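# Four arms lay a jointed cable runway on three supports

## Task

Set the articulated cable runway down across its three supports so it sits inside each support's lugs, with one of its ends resting on the tallest support; then open the grippers and pull the arms away. It only counts if the runway stays there unaided, with no robot holding it.

## Robot and tools

Robots: four identical i2rt Big YAM arms named arm1, arm2, arm3 and arm4. Each has six revolute joints, a two-finger gripper and a wrist camera. The hand reaches roughly 1.0 m from the joint 1 axis. With joints 1 and 6 at zero and the hand level and pointing forward, the wrist camera rides on top of the hand, looking toward the fingertips. Two fixed room cameras exist: cam_high and cam_low. Wrist cameras are arm1_cam_wrist, arm2_cam_wrist, arm3_cam_wrist, arm4_cam_wrist.

Frame: a single shared scene frame with its origin on the floor and +z up. The hand point is midway between the fingertips; the hand's z axis runs along the fingers, and the fingers open and close along the hand's y axis. Each arm's foot pose is real but never printed, so you cannot read it from the results.

execute_actions(actions, cameras): actions is a list holding exactly one action, or empty (an empty list only returns state and images). The action is an object keyed by arm name; each arm present gets a "joints" object. Every value there is an absolute target (not an offset), set by joint name, for that one arm; list only the joints you want to command. Units, ranges and signs:
- joint1_rad: -2.879 to 2.879 rad, done within 0.045. Rotates the whole arm about its foot; positive is counter-clockwise seen from above; zero points the arm the way its foot faces.
- joint2_rad: 0 to 3.141 rad, within 0.14. Shoulder; zero has the upper arm pointing back about level, increasing lifts it up and then forward.
- joint3_rad: 0 to 3.019 rad, within 0.09. Elbow; zero folds the forearm onto the upper arm, increasing opens it.
- joint4_rad: -1.692 to 1.57 rad, within 0.055. Hand pitch; positive tilts fingertips up.
- joint5_rad: -1.57 to 1.57 rad, within 0.03. Sideways hand swing; positive toward the arm's right.
- joint6_rad: -2.094 to 2.094 rad, within 0.035. Hand roll; positive is clockwise viewed from behind the hand.
- gripper_m: 0 to 0.093 m, within 0.003. Fingertip spacing; grip force tops out near 50 to 62 N per pad, lower on some grippers.
All commanded motions begin at once and may finish at different moments; joints move at different speeds, so the hand can sweep a wide path between postures. An action runs at most 15 s. A joint or arm you omit may still be driving toward an earlier target without joint_status showing it. An unknown key or out-of-range number rejects the whole call and nothing moves. cameras: list of camera names (up to 16); omitted, null or ["all"] gives every camera, [] gives none, an unknown name rejects the call. Images arrive in the order named on the "pictures" line, captured at the end of the call.

Result lines: per-robot state including joint_positions, and joint_status per commanded joint. "off_target": stopped short and may still push. "contact_stop" or "time_out": the old target is dropped and the joint holds where it stopped, except that after time_out a joint may keep a target at most 0.375, 0.375, 0.113, 0.225, 0.075, 0.3 rad (joints 1 to 6) from its position and keep pushing, moving there if the way clears; on_its_own lists it. "joint command not followed" (often with a "cause:" line) means a safety check held back that arm's joint targets (the gripper target still runs); such joints read "not_followed" and the arm may retry them on later actions until valid targets arrive or the path frees. Empty calls never show that line. on_its_own covers what the call did not command; "held at" is the held target, not the current position. To stop a push, command the joint its reported position. Very small target changes may not move a joint, and a joint carrying load sags.

wait(seconds): 0 to 10; nothing new is commanded, the simulation keeps going, and it returns state and images like an empty action.

zoom_image(camera, region): enlarges part of that camera's most recent full image; region is [x0, y0, x1, y1] in pixels from the top-left corner, no larger than 504 by 504.

finished_scene(scene): pass the current scene number; irreversible; ends the scene once the last command has been held, reports whether the goal was met, and gives the next task if any.

Cautions: the simulation runs while you compose a reply and the robot keeps its last command meanwhile. If a call reports a stop, later execute_actions, wait and finished_scene calls in that same reply are skipped. Arms do not halt on contact; they keep pushing and can push hard. Never squeeze two robots together hard (it fails and ends the run) and avoid collisions; the inter-arm check may react late and ignores fingers, gripper housings and wrist cameras, and no state line reports robot-robot contact. Objects touching robots are fine. Do not knock anything off the work area or onto the floor. Avoid drops, slips and slams. Holding loads heats motors: a MOTOR HOT warning appears at 85 °C; at 100 °C an OVER-TEMPERATURE FAULT makes that arm go limp and fall until cooled, with unfinished keys showing "limit_stop_at_motor_heat" (resend those targets). Some heat carries into the next scene. Faulted arms stay where they stopped; other arms keep going.

Each tool is called after "Request:" as name(argument=value, ...), one argument or row to a line, values as JSON.

## Session

Request:
execute_actions(
  actions=[],
)

Scene clock: 0.00 s.
arm1.joint_positions: joint1_rad=-0.418 joint2_rad=+0.593 joint3_rad=+1.366 joint4_rad=-1.387 joint5_rad=+0.228 joint6_rad=+0.157 gripper_m=+0.095
arm1.joint_status: not commanded
arm1.hand: x=-0.9325 y=-0.3230 z=+1.5253 quat_wxyz=(-0.440, -0.268, -0.846, +0.140) (m; scene frame)
arm2.joint_positions: joint1_rad=-0.422 joint2_rad=+0.640 joint3_rad=+1.330 joint4_rad=-1.170 joint5_rad=-0.254 joint6_rad=-0.244 gripper_m=+0.094
arm2.joint_status: not commanded
arm2.hand: x=-0.1466 y=-0.4116 z=+1.5532 quat_wxyz=(-0.430, +0.566, -0.638, -0.295) (m; scene frame)
arm3.joint_positions: joint1_rad=-0.426 joint2_rad=+0.618 joint3_rad=+1.395 joint4_rad=-1.163 joint5_rad=+0.156 joint6_rad=-0.013 gripper_m=+0.095
arm3.joint_status: not commanded
arm3.hand: x=+0.0958 y=+0.0958 z=+1.6161 quat_wxyz=(-0.280, -0.683, -0.460, +0.493) (m; scene frame)
arm4.joint_positions: joint1_rad=+0.342 joint2_rad=+0.626 joint3_rad=+1.375 joint4_rad=-1.321 joint5_rad=-0.009 joint6_rad=-0.182 gripper_m=+0.094
arm4.joint_status: not commanded
arm4.hand: x=+0.9025 y=-0.2330 z=+1.5398 quat_wxyz=(-0.050, -0.841, -0.258, +0.473) (m; scene frame)
pictures: arm1_cam_wrist, arm2_cam_wrist, arm3_cam_wrist, arm4_cam_wrist, cam_high, cam_low
Images, in order (width x height): arm1_cam_wrist 616x616, arm2_cam_wrist 616x616, arm3_cam_wrist 616x616, arm4_cam_wrist 616x616, cam_high 896x504, cam_low 896x504.

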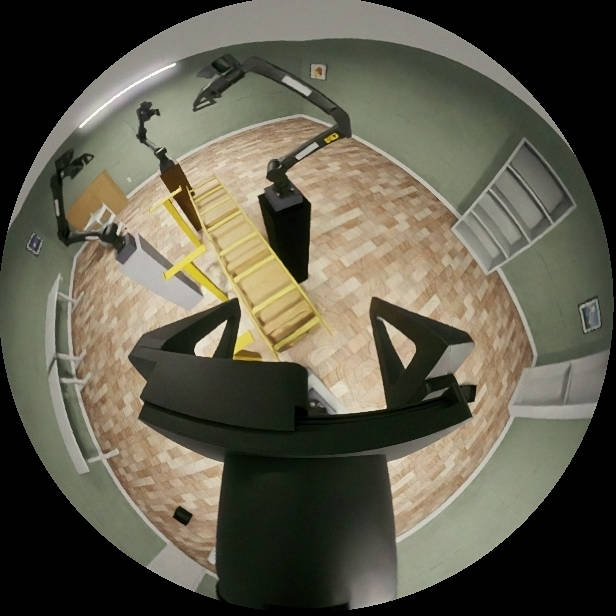

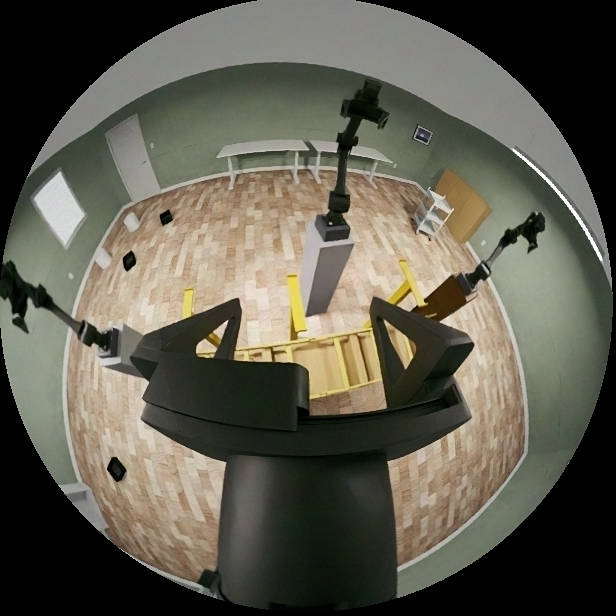

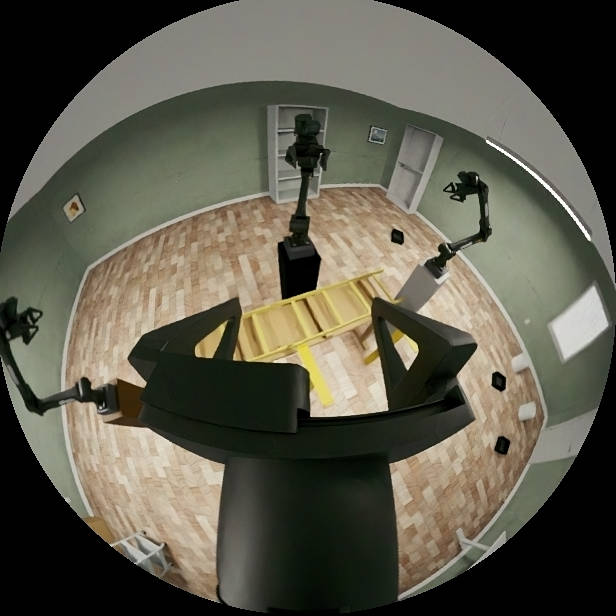

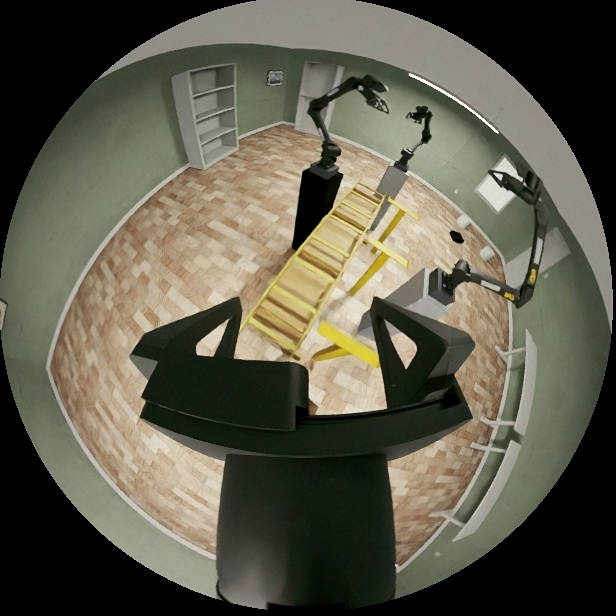

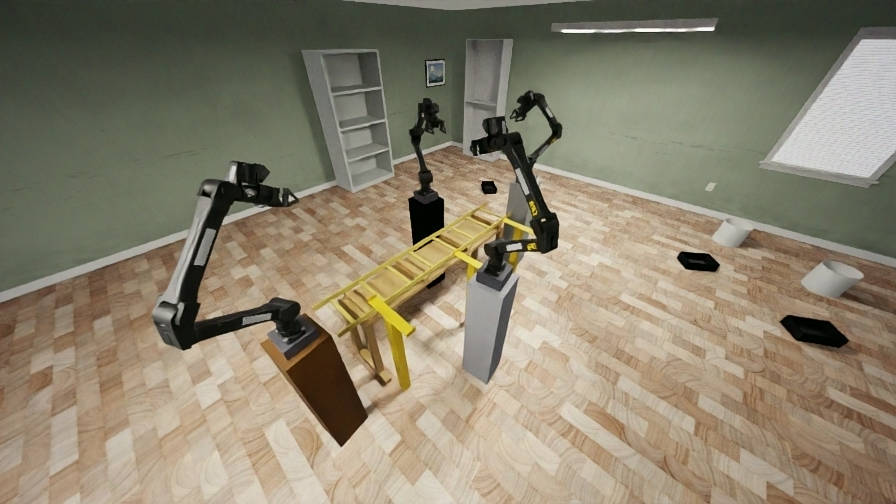

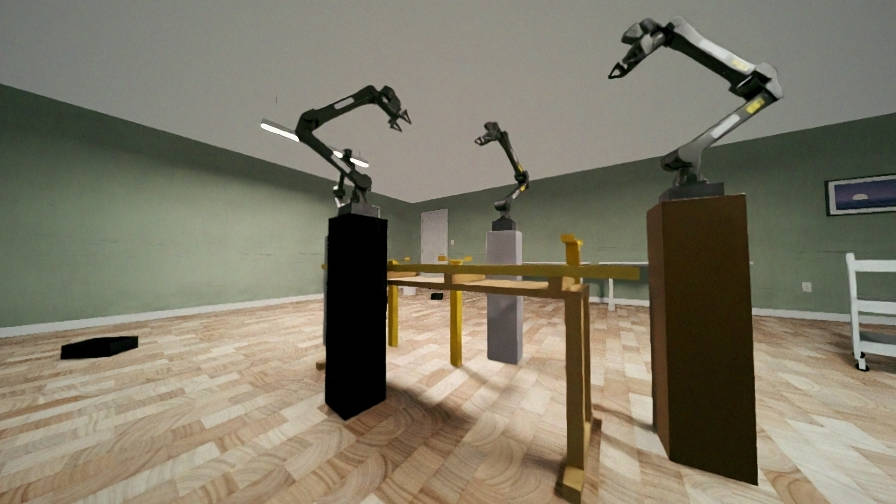

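Request:
zoom_image(
  camera="cam_high",
  region=[290, 180, 570, 420],
)

Request:
zoom_image(
  camera="cam_low",
  region=[300, 210, 660, 380],
)

Request:
zoom_image(
  camera="arm4_cam_wrist",
  region=[230, 160, 450, 380],
)

Request:
zoom_image(
  camera="arm1_cam_wrist",
  region=[130, 160, 350, 380],
)

Region (290, 180, 570, 420) of cam_high's 896x504 image, scaled by 1.800, with more detail than that image has; it fills the top 432 rows of this view, and the rest is white.

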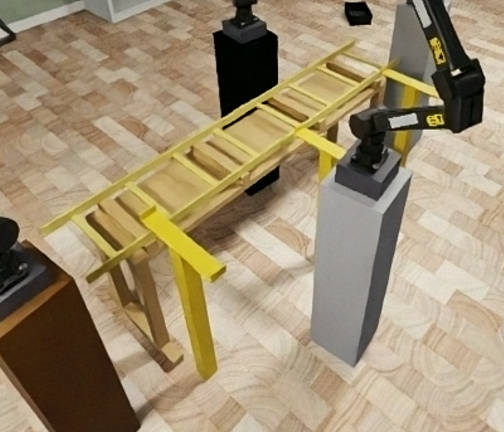

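Region (300, 210, 660, 380) of cam_low's 896x504 image, scaled by 1.400, with more detail than that image has; it fills the top 238 rows of this view, and the rest is white.

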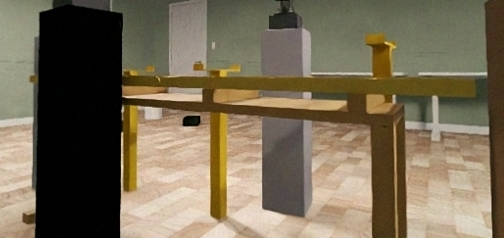

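Region (230, 160, 450, 380) of arm4_cam_wrist's 616x616 image, scaled by 2.291, with more detail than that image has.

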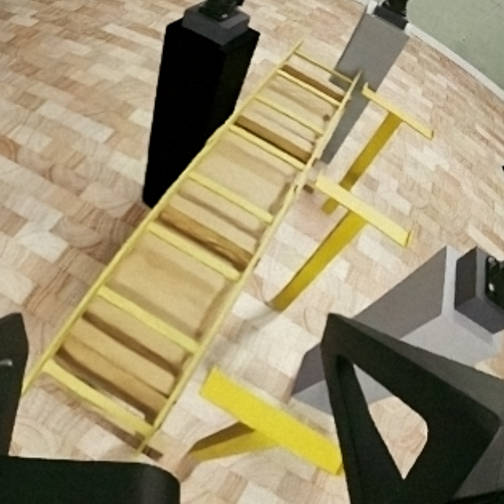

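Region (130, 160, 350, 380) of arm1_cam_wrist's 616x616 image, scaled by 2.291, with more detail than that image has.

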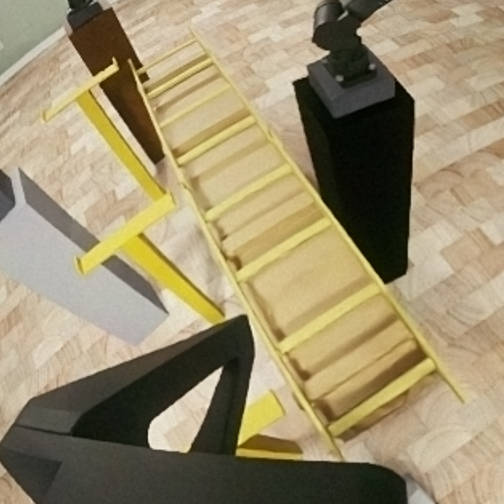

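Request:
execute_actions(
  actions=[
    {"arm1":{"joints":{"joint1_rad":0,"joint5_rad":0,"joint6_rad":0}},"arm2":{"joints":{"joint1_rad":-0.8,"joint5_rad":0,"joint6_rad":0}},"arm3":{"joints":{"joint1_rad":-0.8,"joint5_rad":0,"joint6_rad":0}},"arm4":{"joints":{"joint1_rad":0,"joint5_rad":0,"joint6_rad":0}}},
  ],
  cameras=[],
)

Request:
execute_actions(
  actions=[
    {"arm1":{"joints":{"joint1_rad":0.3}},"arm2":{"joints":{"joint1_rad":-0.3}},"arm3":{"joints":{"joint1_rad":-0.3}},"arm4":{"joints":{"joint1_rad":-0.3}}},
  ],
  cameras=[],
)

Request:
execute_actions(
  actions=[
    {"arm1":{"joints":{"joint2_rad":1.1}},"arm2":{"joints":{"joint3_rad":0.9}},"arm3":{"joints":{"joint4_rad":-1.6}},"arm4":{"joints":{"joint2_rad":1.0,"joint3_rad":1.0}}},
  ],
  cameras=["arm1_cam_wrist","arm4_cam_wrist","arm2_cam_wrist","cam_high"],
)

Scene clock: 15.00 s.
arm1.joint_positions: joint1_rad=-0.011 joint2_rad=+0.593 joint3_rad=+1.366 joint4_rad=-1.387 joint5_rad=+0.003 joint6_rad=+0.010 gripper_m=+0.095
arm1.joint_status: all done
arm1.hand: x=-0.9040 y=-0.1998 z=+1.5234 quat_wxyz=(-0.455, +0.024, -0.890, -0.020) (m; scene frame)
arm2.joint_positions: joint1_rad=-0.792 joint2_rad=+0.640 joint3_rad=+1.330 joint4_rad=-1.170 joint5_rad=-0.002 joint6_rad=-0.011 gripper_m=+0.094
arm2.joint_status: all done
arm2.hand: x=-0.0312 y=-0.4939 z=+1.5522 quat_wxyz=(-0.490, +0.292, -0.804, -0.165) (m; scene frame)
arm3.joint_positions: joint1_rad=-0.790 joint2_rad=+0.618 joint3_rad=+1.395 joint4_rad=-1.163 joint5_rad=+0.004 joint6_rad=-0.007 gripper_m=+0.095
arm3.joint_status: all done
arm3.hand: x=+0.0389 y=+0.1287 z=+1.6153 quat_wxyz=(-0.246, -0.740, -0.365, +0.508) (m; scene frame)
arm4.joint_positions: joint1_rad=+0.012 joint2_rad=+0.626 joint3_rad=+1.375 joint4_rad=-1.321 joint5_rad=-0.001 joint6_rad=-0.016 gripper_m=+0.094
arm4.joint_status: all done
arm4.hand: x=+0.8836 y=-0.1546 z=+1.5409 quat_wxyz=(-0.007, -0.877, -0.042, +0.478) (m; scene frame)
pictures: none
No camera images: the call's "cameras" was empty. Leave "cameras" out to get every camera's image.

Scene clock: 16.13 s.
arm1.joint_positions: joint1_rad=+0.290 joint2_rad=+0.593 joint3_rad=+1.366 joint4_rad=-1.387 joint5_rad=+0.003 joint6_rad=+0.009 gripper_m=+0.095
arm1.joint_status: all done
arm1.hand: x=-0.9181 y=-0.1353 z=+1.5240 quat_wxyz=(-0.448, +0.156, -0.876, -0.090) (m; scene frame)
arm2.joint_positions: joint1_rad=-0.308 joint2_rad=+0.640 joint3_rad=+1.330 joint4_rad=-1.170 joint5_rad=+0.000 joint6_rad=-0.009 gripper_m=+0.094
arm2.joint_status: all done
arm2.hand: x=-0.1343 y=-0.4150 z=+1.5507 quat_wxyz=(-0.434, +0.475, -0.713, -0.277) (m; scene frame)
arm3.joint_positions: joint1_rad=-0.310 joint2_rad=+0.618 joint3_rad=+1.395 joint4_rad=-1.163 joint5_rad=+0.002 joint6_rad=-0.007 gripper_m=+0.095
arm3.joint_status: all done
arm3.hand: x=+0.1489 y=+0.0794 z=+1.6152 quat_wxyz=(-0.359, -0.631, -0.533, +0.436) (m; scene frame)
arm4.joint_positions: joint1_rad=-0.288 joint2_rad=+0.626 joint3_rad=+1.375 joint4_rad=-1.321 joint5_rad=-0.001 joint6_rad=-0.015 gripper_m=+0.094
arm4.joint_status: all done
arm4.hand: x=+0.8895 y=-0.0827 z=+1.5420 quat_wxyz=(+0.065, -0.873, +0.090, +0.475) (m; scene frame)
pictures: none
No camera images: the call's "cameras" was empty. Leave "cameras" out to get every camera's image.

Scene clock: 17.53 s.
arm1.joint_positions: joint1_rad=+0.290 joint2_rad=+1.108 joint3_rad=+1.366 joint4_rad=-1.387 joint5_rad=+0.003 joint6_rad=+0.009 gripper_m=+0.095
arm1.joint_status: all done
arm1.hand: x=-0.7635 y=-0.0735 z=+1.3742 quat_wxyz=(-0.210, +0.174, -0.961, -0.045) (m; scene frame)
arm2.joint_positions: joint1_rad=-0.308 joint2_rad=+0.641 joint3_rad=+0.903 joint4_rad=-1.170 joint5_rad=+0.000 joint6_rad=-0.009 gripper_m=+0.094
arm2.joint_status: all done
arm2.hand: x=-0.1300 y=-0.4106 z=+1.3268 quat_wxyz=(-0.272, +0.524, -0.789, -0.171) (m; scene frame)
arm3.joint_positions: joint1_rad=-0.310 joint2_rad=+0.618 joint3_rad=+1.395 joint4_rad=-1.588 joint5_rad=+0.002 joint6_rad=-0.007 gripper_m=+0.095
arm3.joint_status: all done
arm3.hand: x=+0.1586 y=+0.1358 z=+1.5287 quat_wxyz=(-0.239, -0.708, -0.597, +0.293) (m; scene frame)
arm4.joint_positions: joint1_rad=-0.288 joint2_rad=+0.992 joint3_rad=+0.979 joint4_rad=-1.321 joint5_rad=-0.001 joint6_rad=-0.015 gripper_m=+0.094
arm4.joint_status: all done
arm4.hand: x=+0.8219 y=-0.0623 z=+1.2486 quat_wxyz=(+0.022, -0.987, +0.106, +0.117) (m; scene frame)
pictures: arm1_cam_wrist, arm2_cam_wrist, arm4_cam_wrist, cam_high
Images, in order (width x height): arm1_cam_wrist 616x616, arm2_cam_wrist 616x616, arm4_cam_wrist 616x616, cam_high 896x504.

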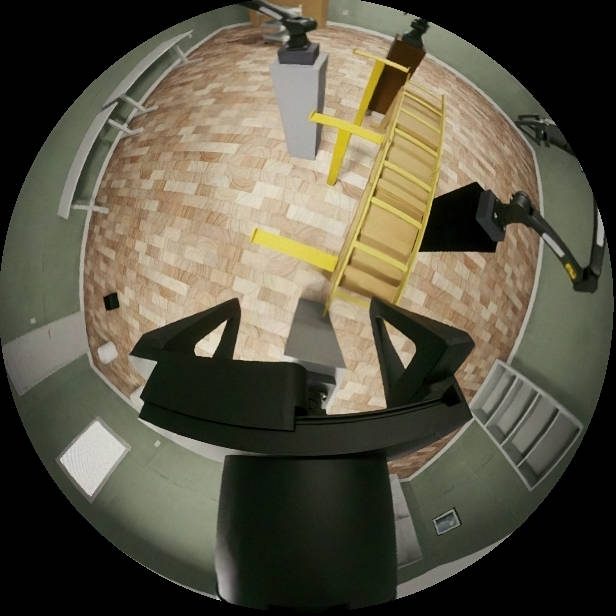

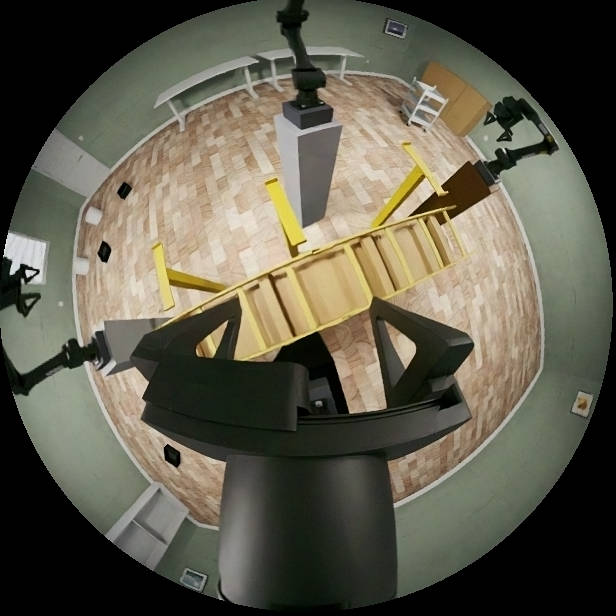

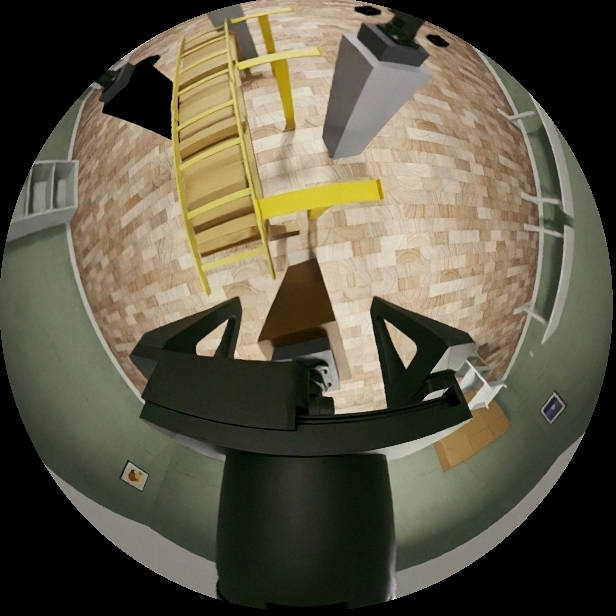

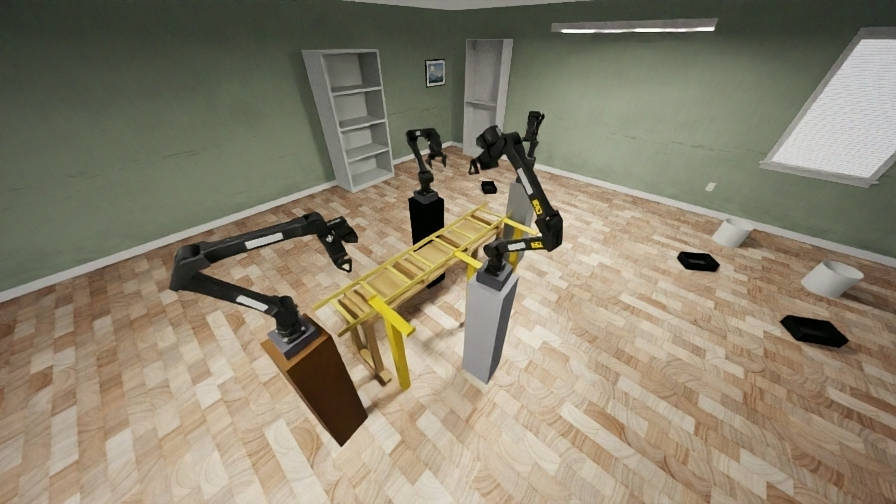

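Request:
execute_actions(
  actions=[
    {"arm1":{"joints":{"joint1_rad":-0.315,"joint2_rad":1.771,"joint3_rad":0.906,"joint4_rad":-0.706,"joint6_rad":1.339}},"arm2":{"joints":{"joint1_rad":0.0,"joint2_rad":1.699,"joint3_rad":0.76,"joint4_rad":-0.632,"joint6_rad":-0.106}},"arm3":{"joints":{"joint1_rad":-0.1,"joint2_rad":2.264,"joint3_rad":1.705,"joint4_rad":-1.012,"joint6_rad":0.03}},"arm4":{"joints":{"joint1_rad":0.348,"joint2_rad":1.823,"joint3_rad":0.981,"joint4_rad":-0.729,"joint6_rad":-1.173}}},
  ],
)

Scene clock: 61.83 s.
arm1.joint_positions: joint1_rad=-0.320 joint2_rad=+1.775 joint3_rad=+0.895 joint4_rad=-0.716 joint5_rad=+0.000 joint6_rad=+1.329 gripper_m=+0.095
arm1.joint_status: all done
arm1.hand: x=-0.7399 y=-0.3056 z=+0.9444 quat_wxyz=(+0.018, -0.706, -0.708, +0.008) (m; scene frame)
arm2.joint_positions: joint1_rad=-0.003 joint2_rad=+1.688 joint3_rad=+0.764 joint4_rad=-0.645 joint5_rad=+0.000 joint6_rad=-0.096 gripper_m=+0.094
arm2.joint_status: all done
arm2.hand: x=-0.2009 y=-0.3086 z=+0.9564 quat_wxyz=(+0.002, +0.704, -0.711, +0.005) (m; scene frame)
arm3.joint_positions: joint1_rad=-0.110 joint2_rad=+2.261 joint3_rad=+1.693 joint4_rad=-1.016 joint5_rad=+0.002 joint6_rad=+0.022 gripper_m=+0.095
arm3.joint_status: all done
arm3.hand: x=+0.2034 y=-0.3147 z=+0.9675 quat_wxyz=(+0.003, -0.707, -0.708, +0.004) (m; scene frame)
arm4.joint_positions: joint1_rad=+0.350 joint2_rad=+1.819 joint3_rad=+0.979 joint4_rad=-0.744 joint5_rad=+0.000 joint6_rad=-1.157 gripper_m=+0.094
arm4.joint_status: all done
arm4.hand: x=+0.7281 y=-0.3004 z=+0.9546 quat_wxyz=(+0.002, -0.709, -0.705, -0.012) (m; scene frame)
pictures: arm1_cam_wrist, arm2_cam_wrist, arm3_cam_wrist, arm4_cam_wrist, cam_high, cam_low
Images, in order (width x height): arm1_cam_wrist 616x616, arm2_cam_wrist 616x616, arm3_cam_wrist 616x616, arm4_cam_wrist 616x616, cam_high 896x504, cam_low 896x504.

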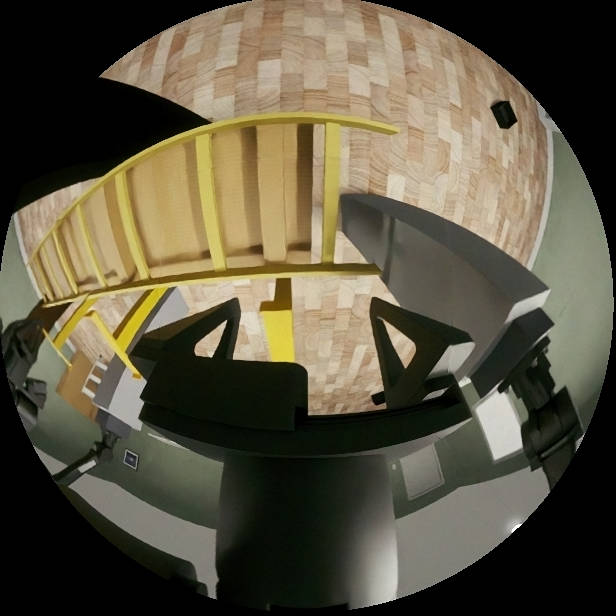

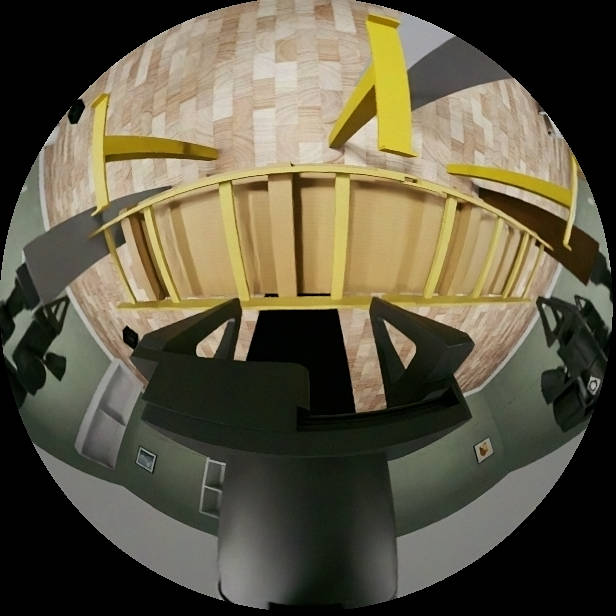

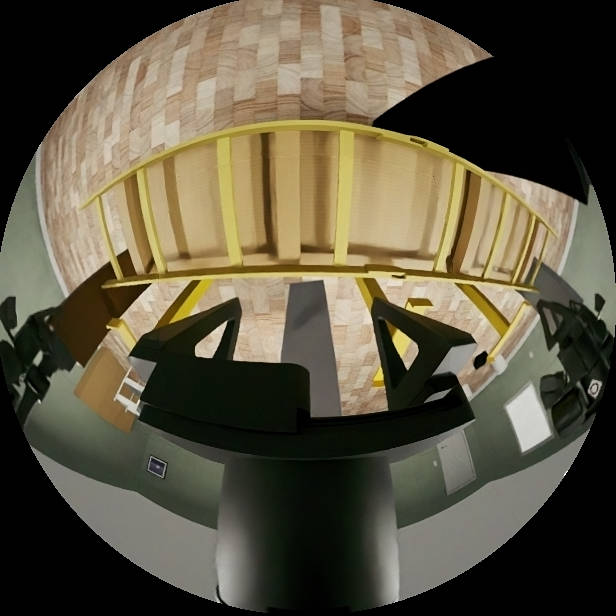

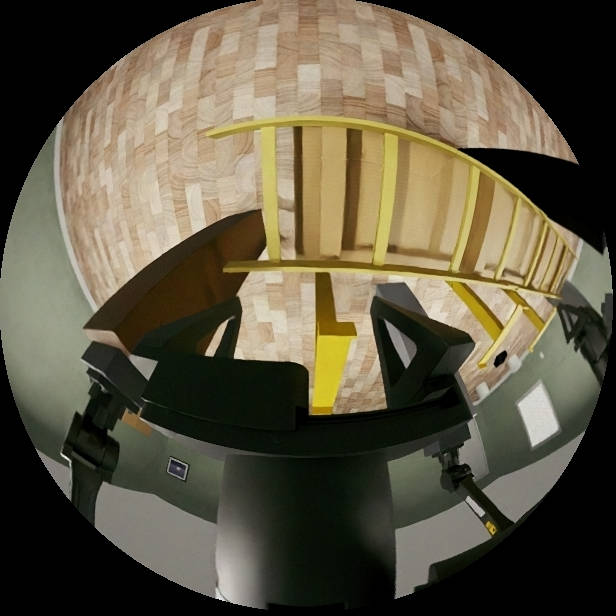

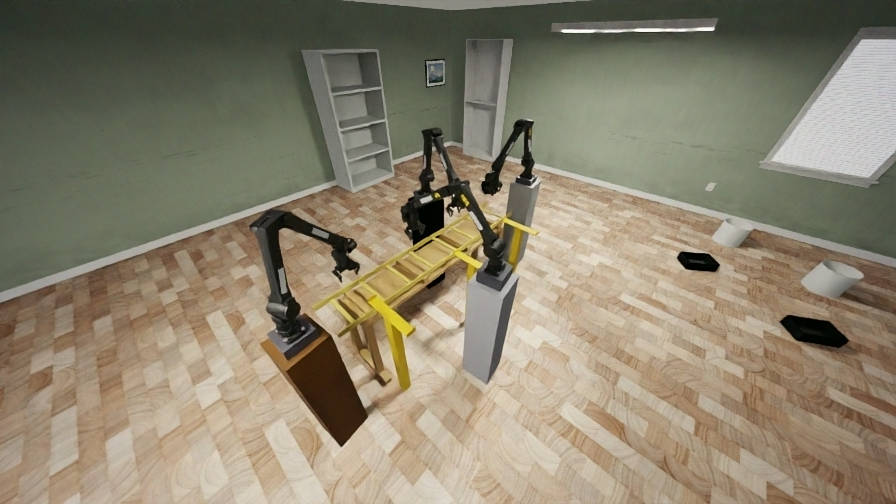

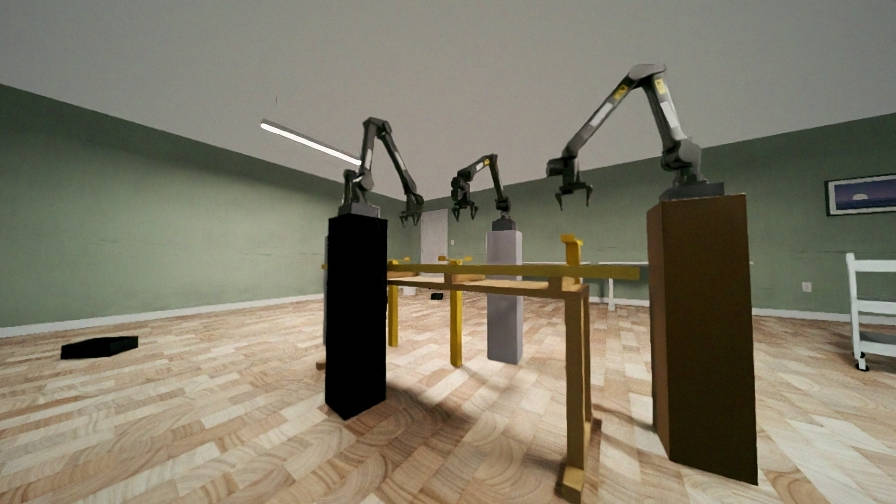

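Request:
execute_actions(
  actions=[
    {"arm1":{"joints":{"joint1_rad":-0.245,"joint2_rad":1.991,"joint3_rad":0.714,"joint4_rad":-0.284,"joint6_rad":1.409}},"arm2":{"joints":{"joint1_rad":0.372,"joint2_rad":2.092,"joint3_rad":0.912,"joint4_rad":-0.391,"joint6_rad":0.266}},"arm3":{"joints":{"joint1_rad":0.123,"joint2_rad":2.438,"joint3_rad":1.599,"joint4_rad":-0.732,"joint6_rad":0.253}},"arm4":{"joints":{"joint1_rad":0.316,"joint2_rad":2.032,"joint3_rad":0.774,"joint4_rad":-0.313,"joint6_rad":-1.205}}},
  ],
)

Scene clock: 89.77 s.
arm1.joint_positions: joint1_rad=-0.246 joint2_rad=+2.005 joint3_rad=+0.703 joint4_rad=-0.294 joint5_rad=+0.000 joint6_rad=+1.399 gripper_m=+0.095
arm1.joint_status: all done
arm1.hand: x=-0.7987 y=-0.2650 z=+0.8294 quat_wxyz=(+0.017, -0.705, -0.709, +0.009) (m; scene frame)
arm2.joint_positions: joint1_rad=+0.382 joint2_rad=+2.090 joint3_rad=+0.911 joint4_rad=-0.401 joint5_rad=-0.001 joint6_rad=+0.255 gripper_m=+0.094
arm2.joint_status: all done
arm2.hand: x=-0.3525 y=-0.2757 z=+0.8339 quat_wxyz=(+0.005, +0.716, -0.698, +0.010) (m; scene frame)
arm3.joint_positions: joint1_rad=+0.123 joint2_rad=+2.455 joint3_rad=+1.589 joint4_rad=-0.745 joint5_rad=-0.001 joint6_rad=+0.245 gripper_m=+0.095
arm3.joint_status: all done
arm3.hand: x=+0.3388 y=-0.2590 z=+0.8192 quat_wxyz=(+0.015, -0.703, -0.711, -0.003) (m; scene frame)
arm4.joint_positions: joint1_rad=+0.326 joint2_rad=+2.029 joint3_rad=+0.765 joint4_rad=-0.326 joint5_rad=+0.000 joint6_rad=-1.189 gripper_m=+0.094
arm4.joint_status: all done
arm4.hand: x=+0.7903 y=-0.2622 z=+0.8349 quat_wxyz=(+0.001, -0.706, -0.708, -0.015) (m; scene frame)
pictures: arm1_cam_wrist, arm2_cam_wrist, arm3_cam_wrist, arm4_cam_wrist, cam_high, cam_low
Images, in order (width x height): arm1_cam_wrist 616x616, arm2_cam_wrist 616x616, arm3_cam_wrist 616x616, arm4_cam_wrist 616x616, cam_high 896x504, cam_low 896x504.

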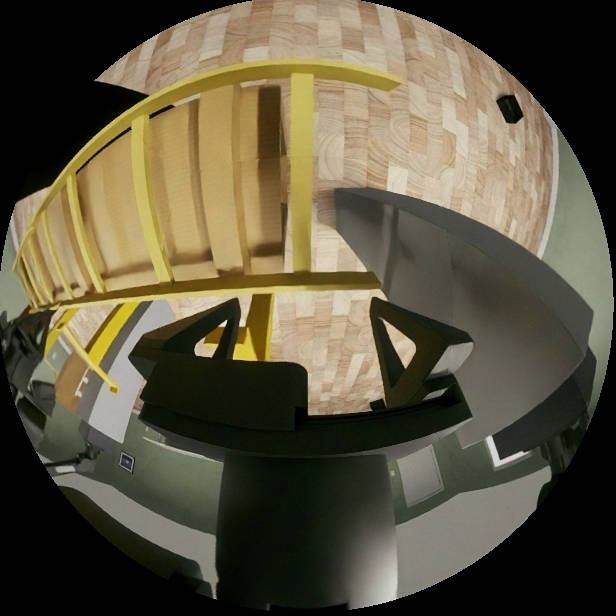

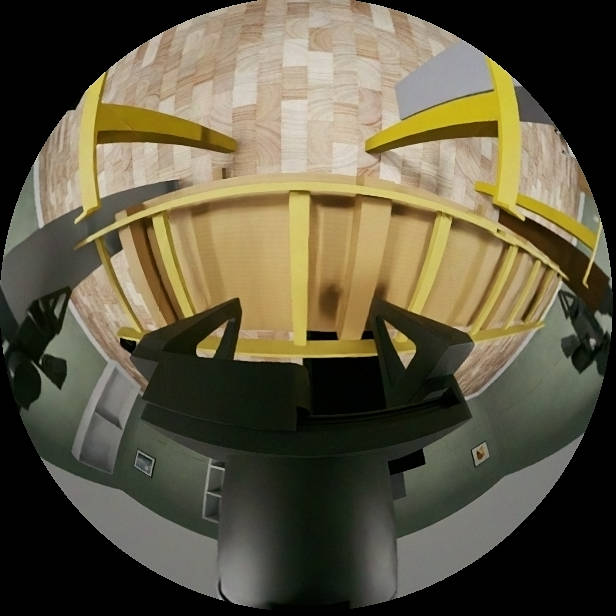

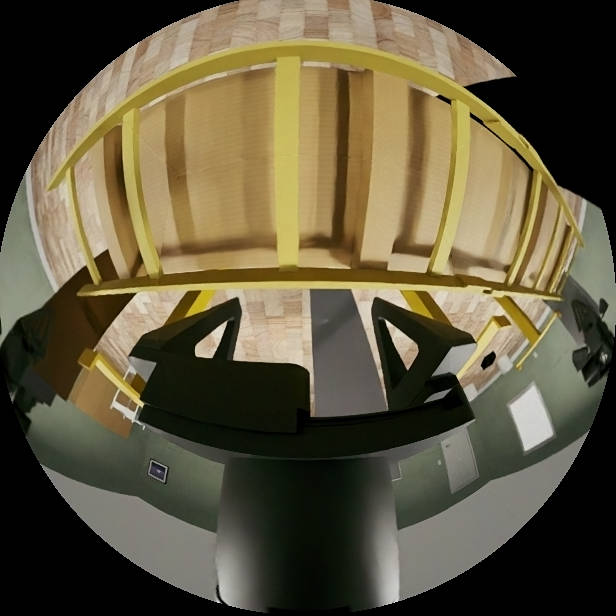

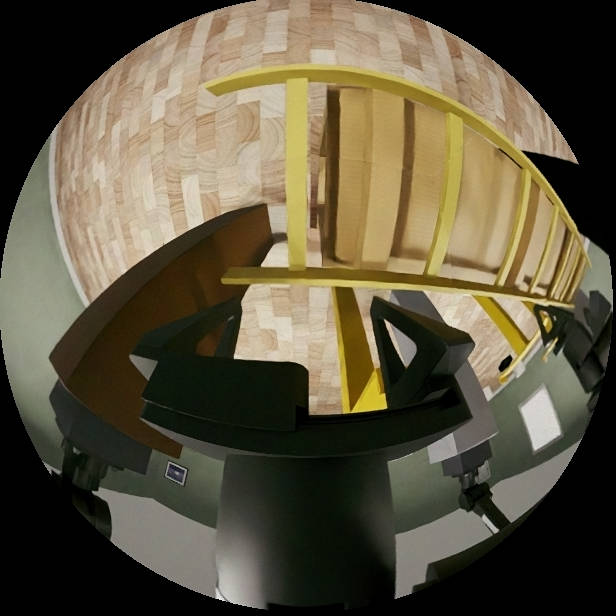

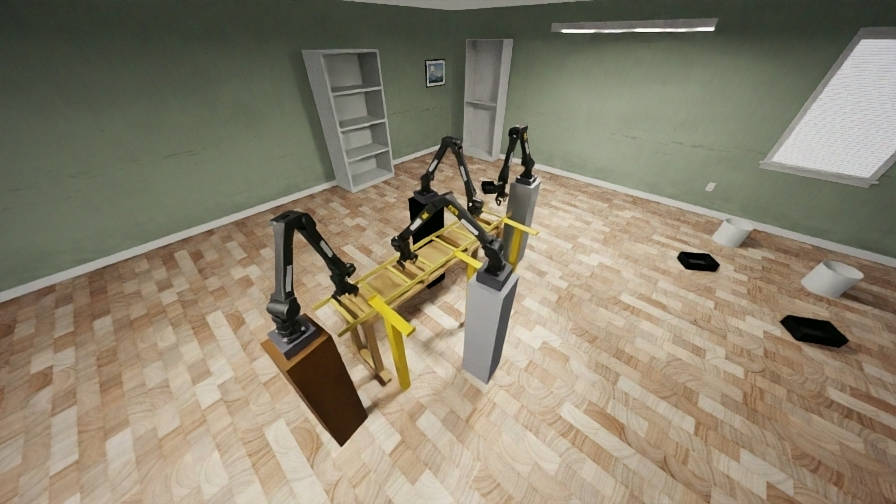

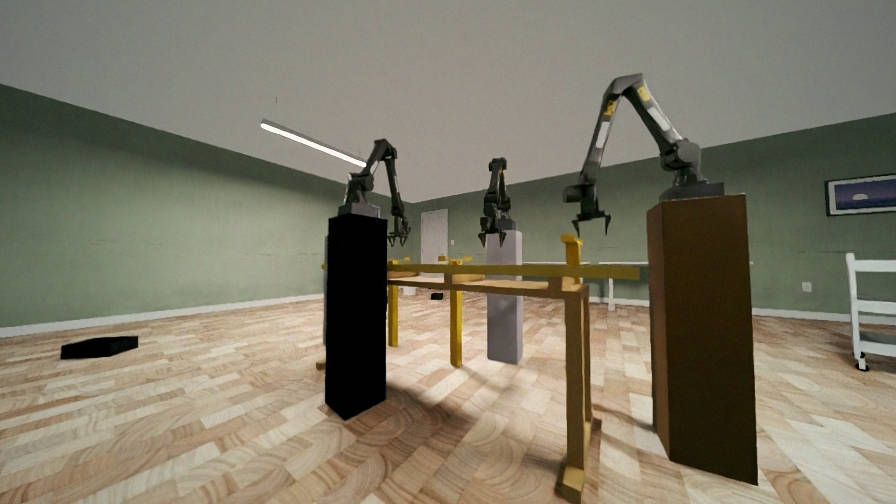

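Request:
zoom_image(
  camera="cam_low",
  region=[520, 190, 660, 310],
)

Request:
zoom_image(
  camera="cam_low",
  region=[380, 210, 520, 310],
)

Region (520, 190, 660, 310) of cam_low's 896x504 image, scaled by 3.600, with more detail than that image has; it fills the top 432 rows of this view, and the rest is white.

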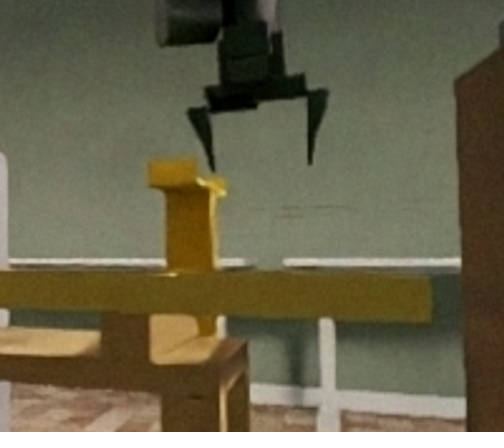

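Region (380, 210, 520, 310) of cam_low's 896x504 image, scaled by 3.600, with more detail than that image has; it fills the top 360 rows of this view, and the rest is white.

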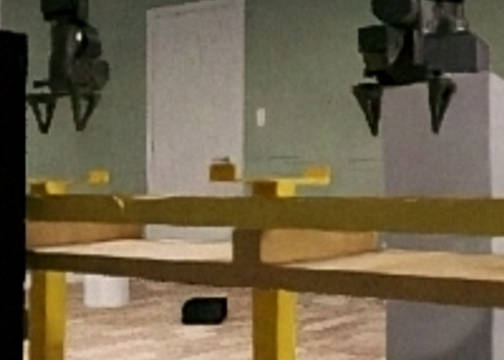

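Request:
execute_actions(
  actions=[
    {"arm1":{"joints":{"joint1_rad":-0.468,"joint2_rad":2.095,"joint3_rad":0.77,"joint4_rad":-0.213,"joint6_rad":1.196}},"arm2":{"joints":{"joint1_rad":0.458,"joint2_rad":2.122,"joint3_rad":0.74,"joint4_rad":-0.175,"joint6_rad":0.363}},"arm3":{"joints":{"joint1_rad":0.119,"joint2_rad":2.655,"joint3_rad":2.007,"joint4_rad":-0.916,"joint6_rad":0.255}},"arm4":{"joints":{"joint1_rad":0.528,"joint2_rad":2.144,"joint3_rad":0.86,"joint4_rad":-0.271,"joint6_rad":-0.995}}},
  ],
  cameras=["arm1_cam_wrist","arm2_cam_wrist","arm3_cam_wrist","arm4_cam_wrist"],
)

Scene clock: 127.57 s.
arm1.joint_positions: joint1_rad=-0.478 joint2_rad=+2.089 joint3_rad=+0.768 joint4_rad=-0.219 joint5_rad=+0.000 joint6_rad=+1.206 gripper_m=+0.095
arm1.joint_status: all done
arm1.hand: x=-0.7915 y=-0.3524 z=+0.8071 quat_wxyz=(-0.007, -0.719, -0.695, -0.004) (m; scene frame)
arm2.joint_positions: joint1_rad=+0.461 joint2_rad=+2.108 joint3_rad=+0.737 joint4_rad=-0.188 joint5_rad=-0.001 joint6_rad=+0.353 gripper_m=+0.094
arm2.joint_status: all done
arm2.hand: x=-0.3625 y=-0.3420 z=+0.8088 quat_wxyz=(+0.000, +0.709, -0.705, +0.000) (m; scene frame)
arm3.joint_positions: joint1_rad=+0.123 joint2_rad=+2.660 joint3_rad=+1.970 joint4_rad=-0.906 joint5_rad=-0.001 joint6_rad=+0.247 gripper_m=+0.095
arm3.joint_status: all done
arm3.hand: x=+0.3594 y=-0.3388 z=+0.7958 quat_wxyz=(+0.008, -0.704, -0.710, +0.001) (m; scene frame)
arm4.joint_positions: joint1_rad=+0.539 joint2_rad=+2.132 joint3_rad=+0.860 joint4_rad=-0.279 joint5_rad=-0.001 joint6_rad=-1.011 gripper_m=+0.094
arm4.joint_status: all done
arm4.hand: x=+0.7958 y=-0.3504 z=+0.8076 quat_wxyz=(+0.006, -0.694, -0.720, +0.004) (m; scene frame)
pictures: arm1_cam_wrist, arm2_cam_wrist, arm3_cam_wrist, arm4_cam_wrist
Images, in order (width x height): arm1_cam_wrist 616x616, arm2_cam_wrist 616x616, arm3_cam_wrist 616x616, arm4_cam_wrist 616x616.

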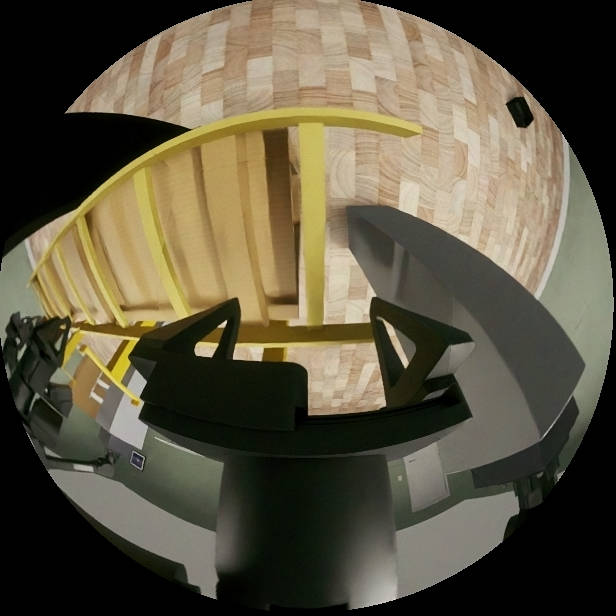

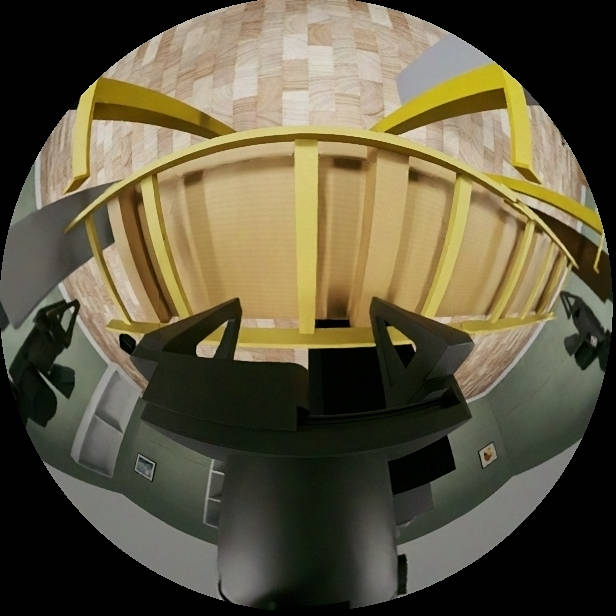

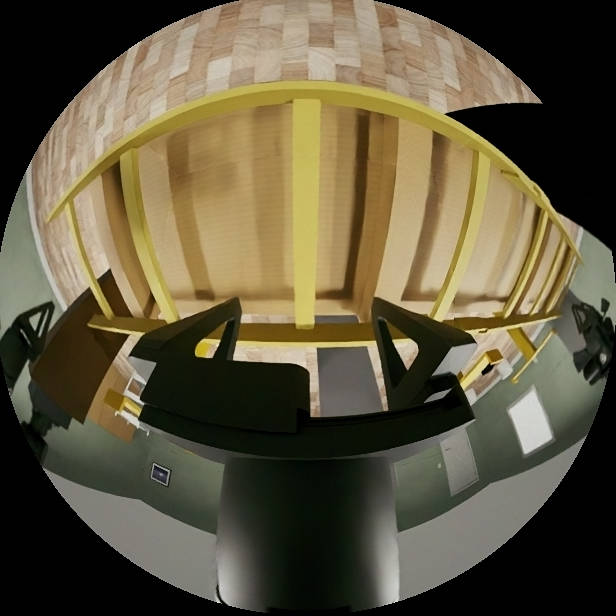

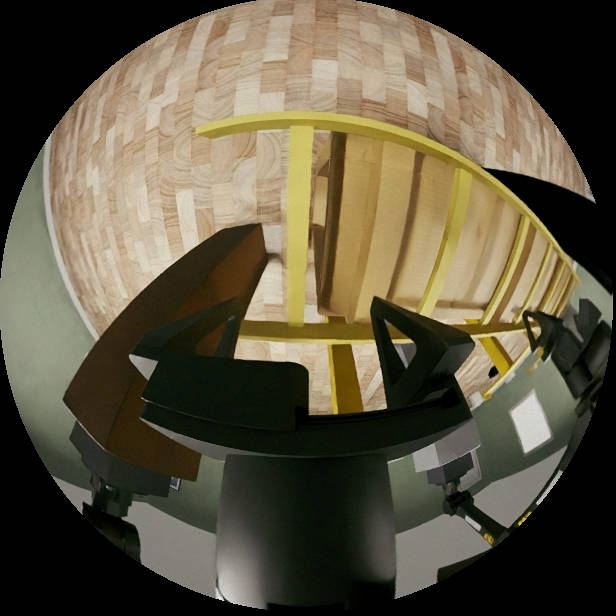

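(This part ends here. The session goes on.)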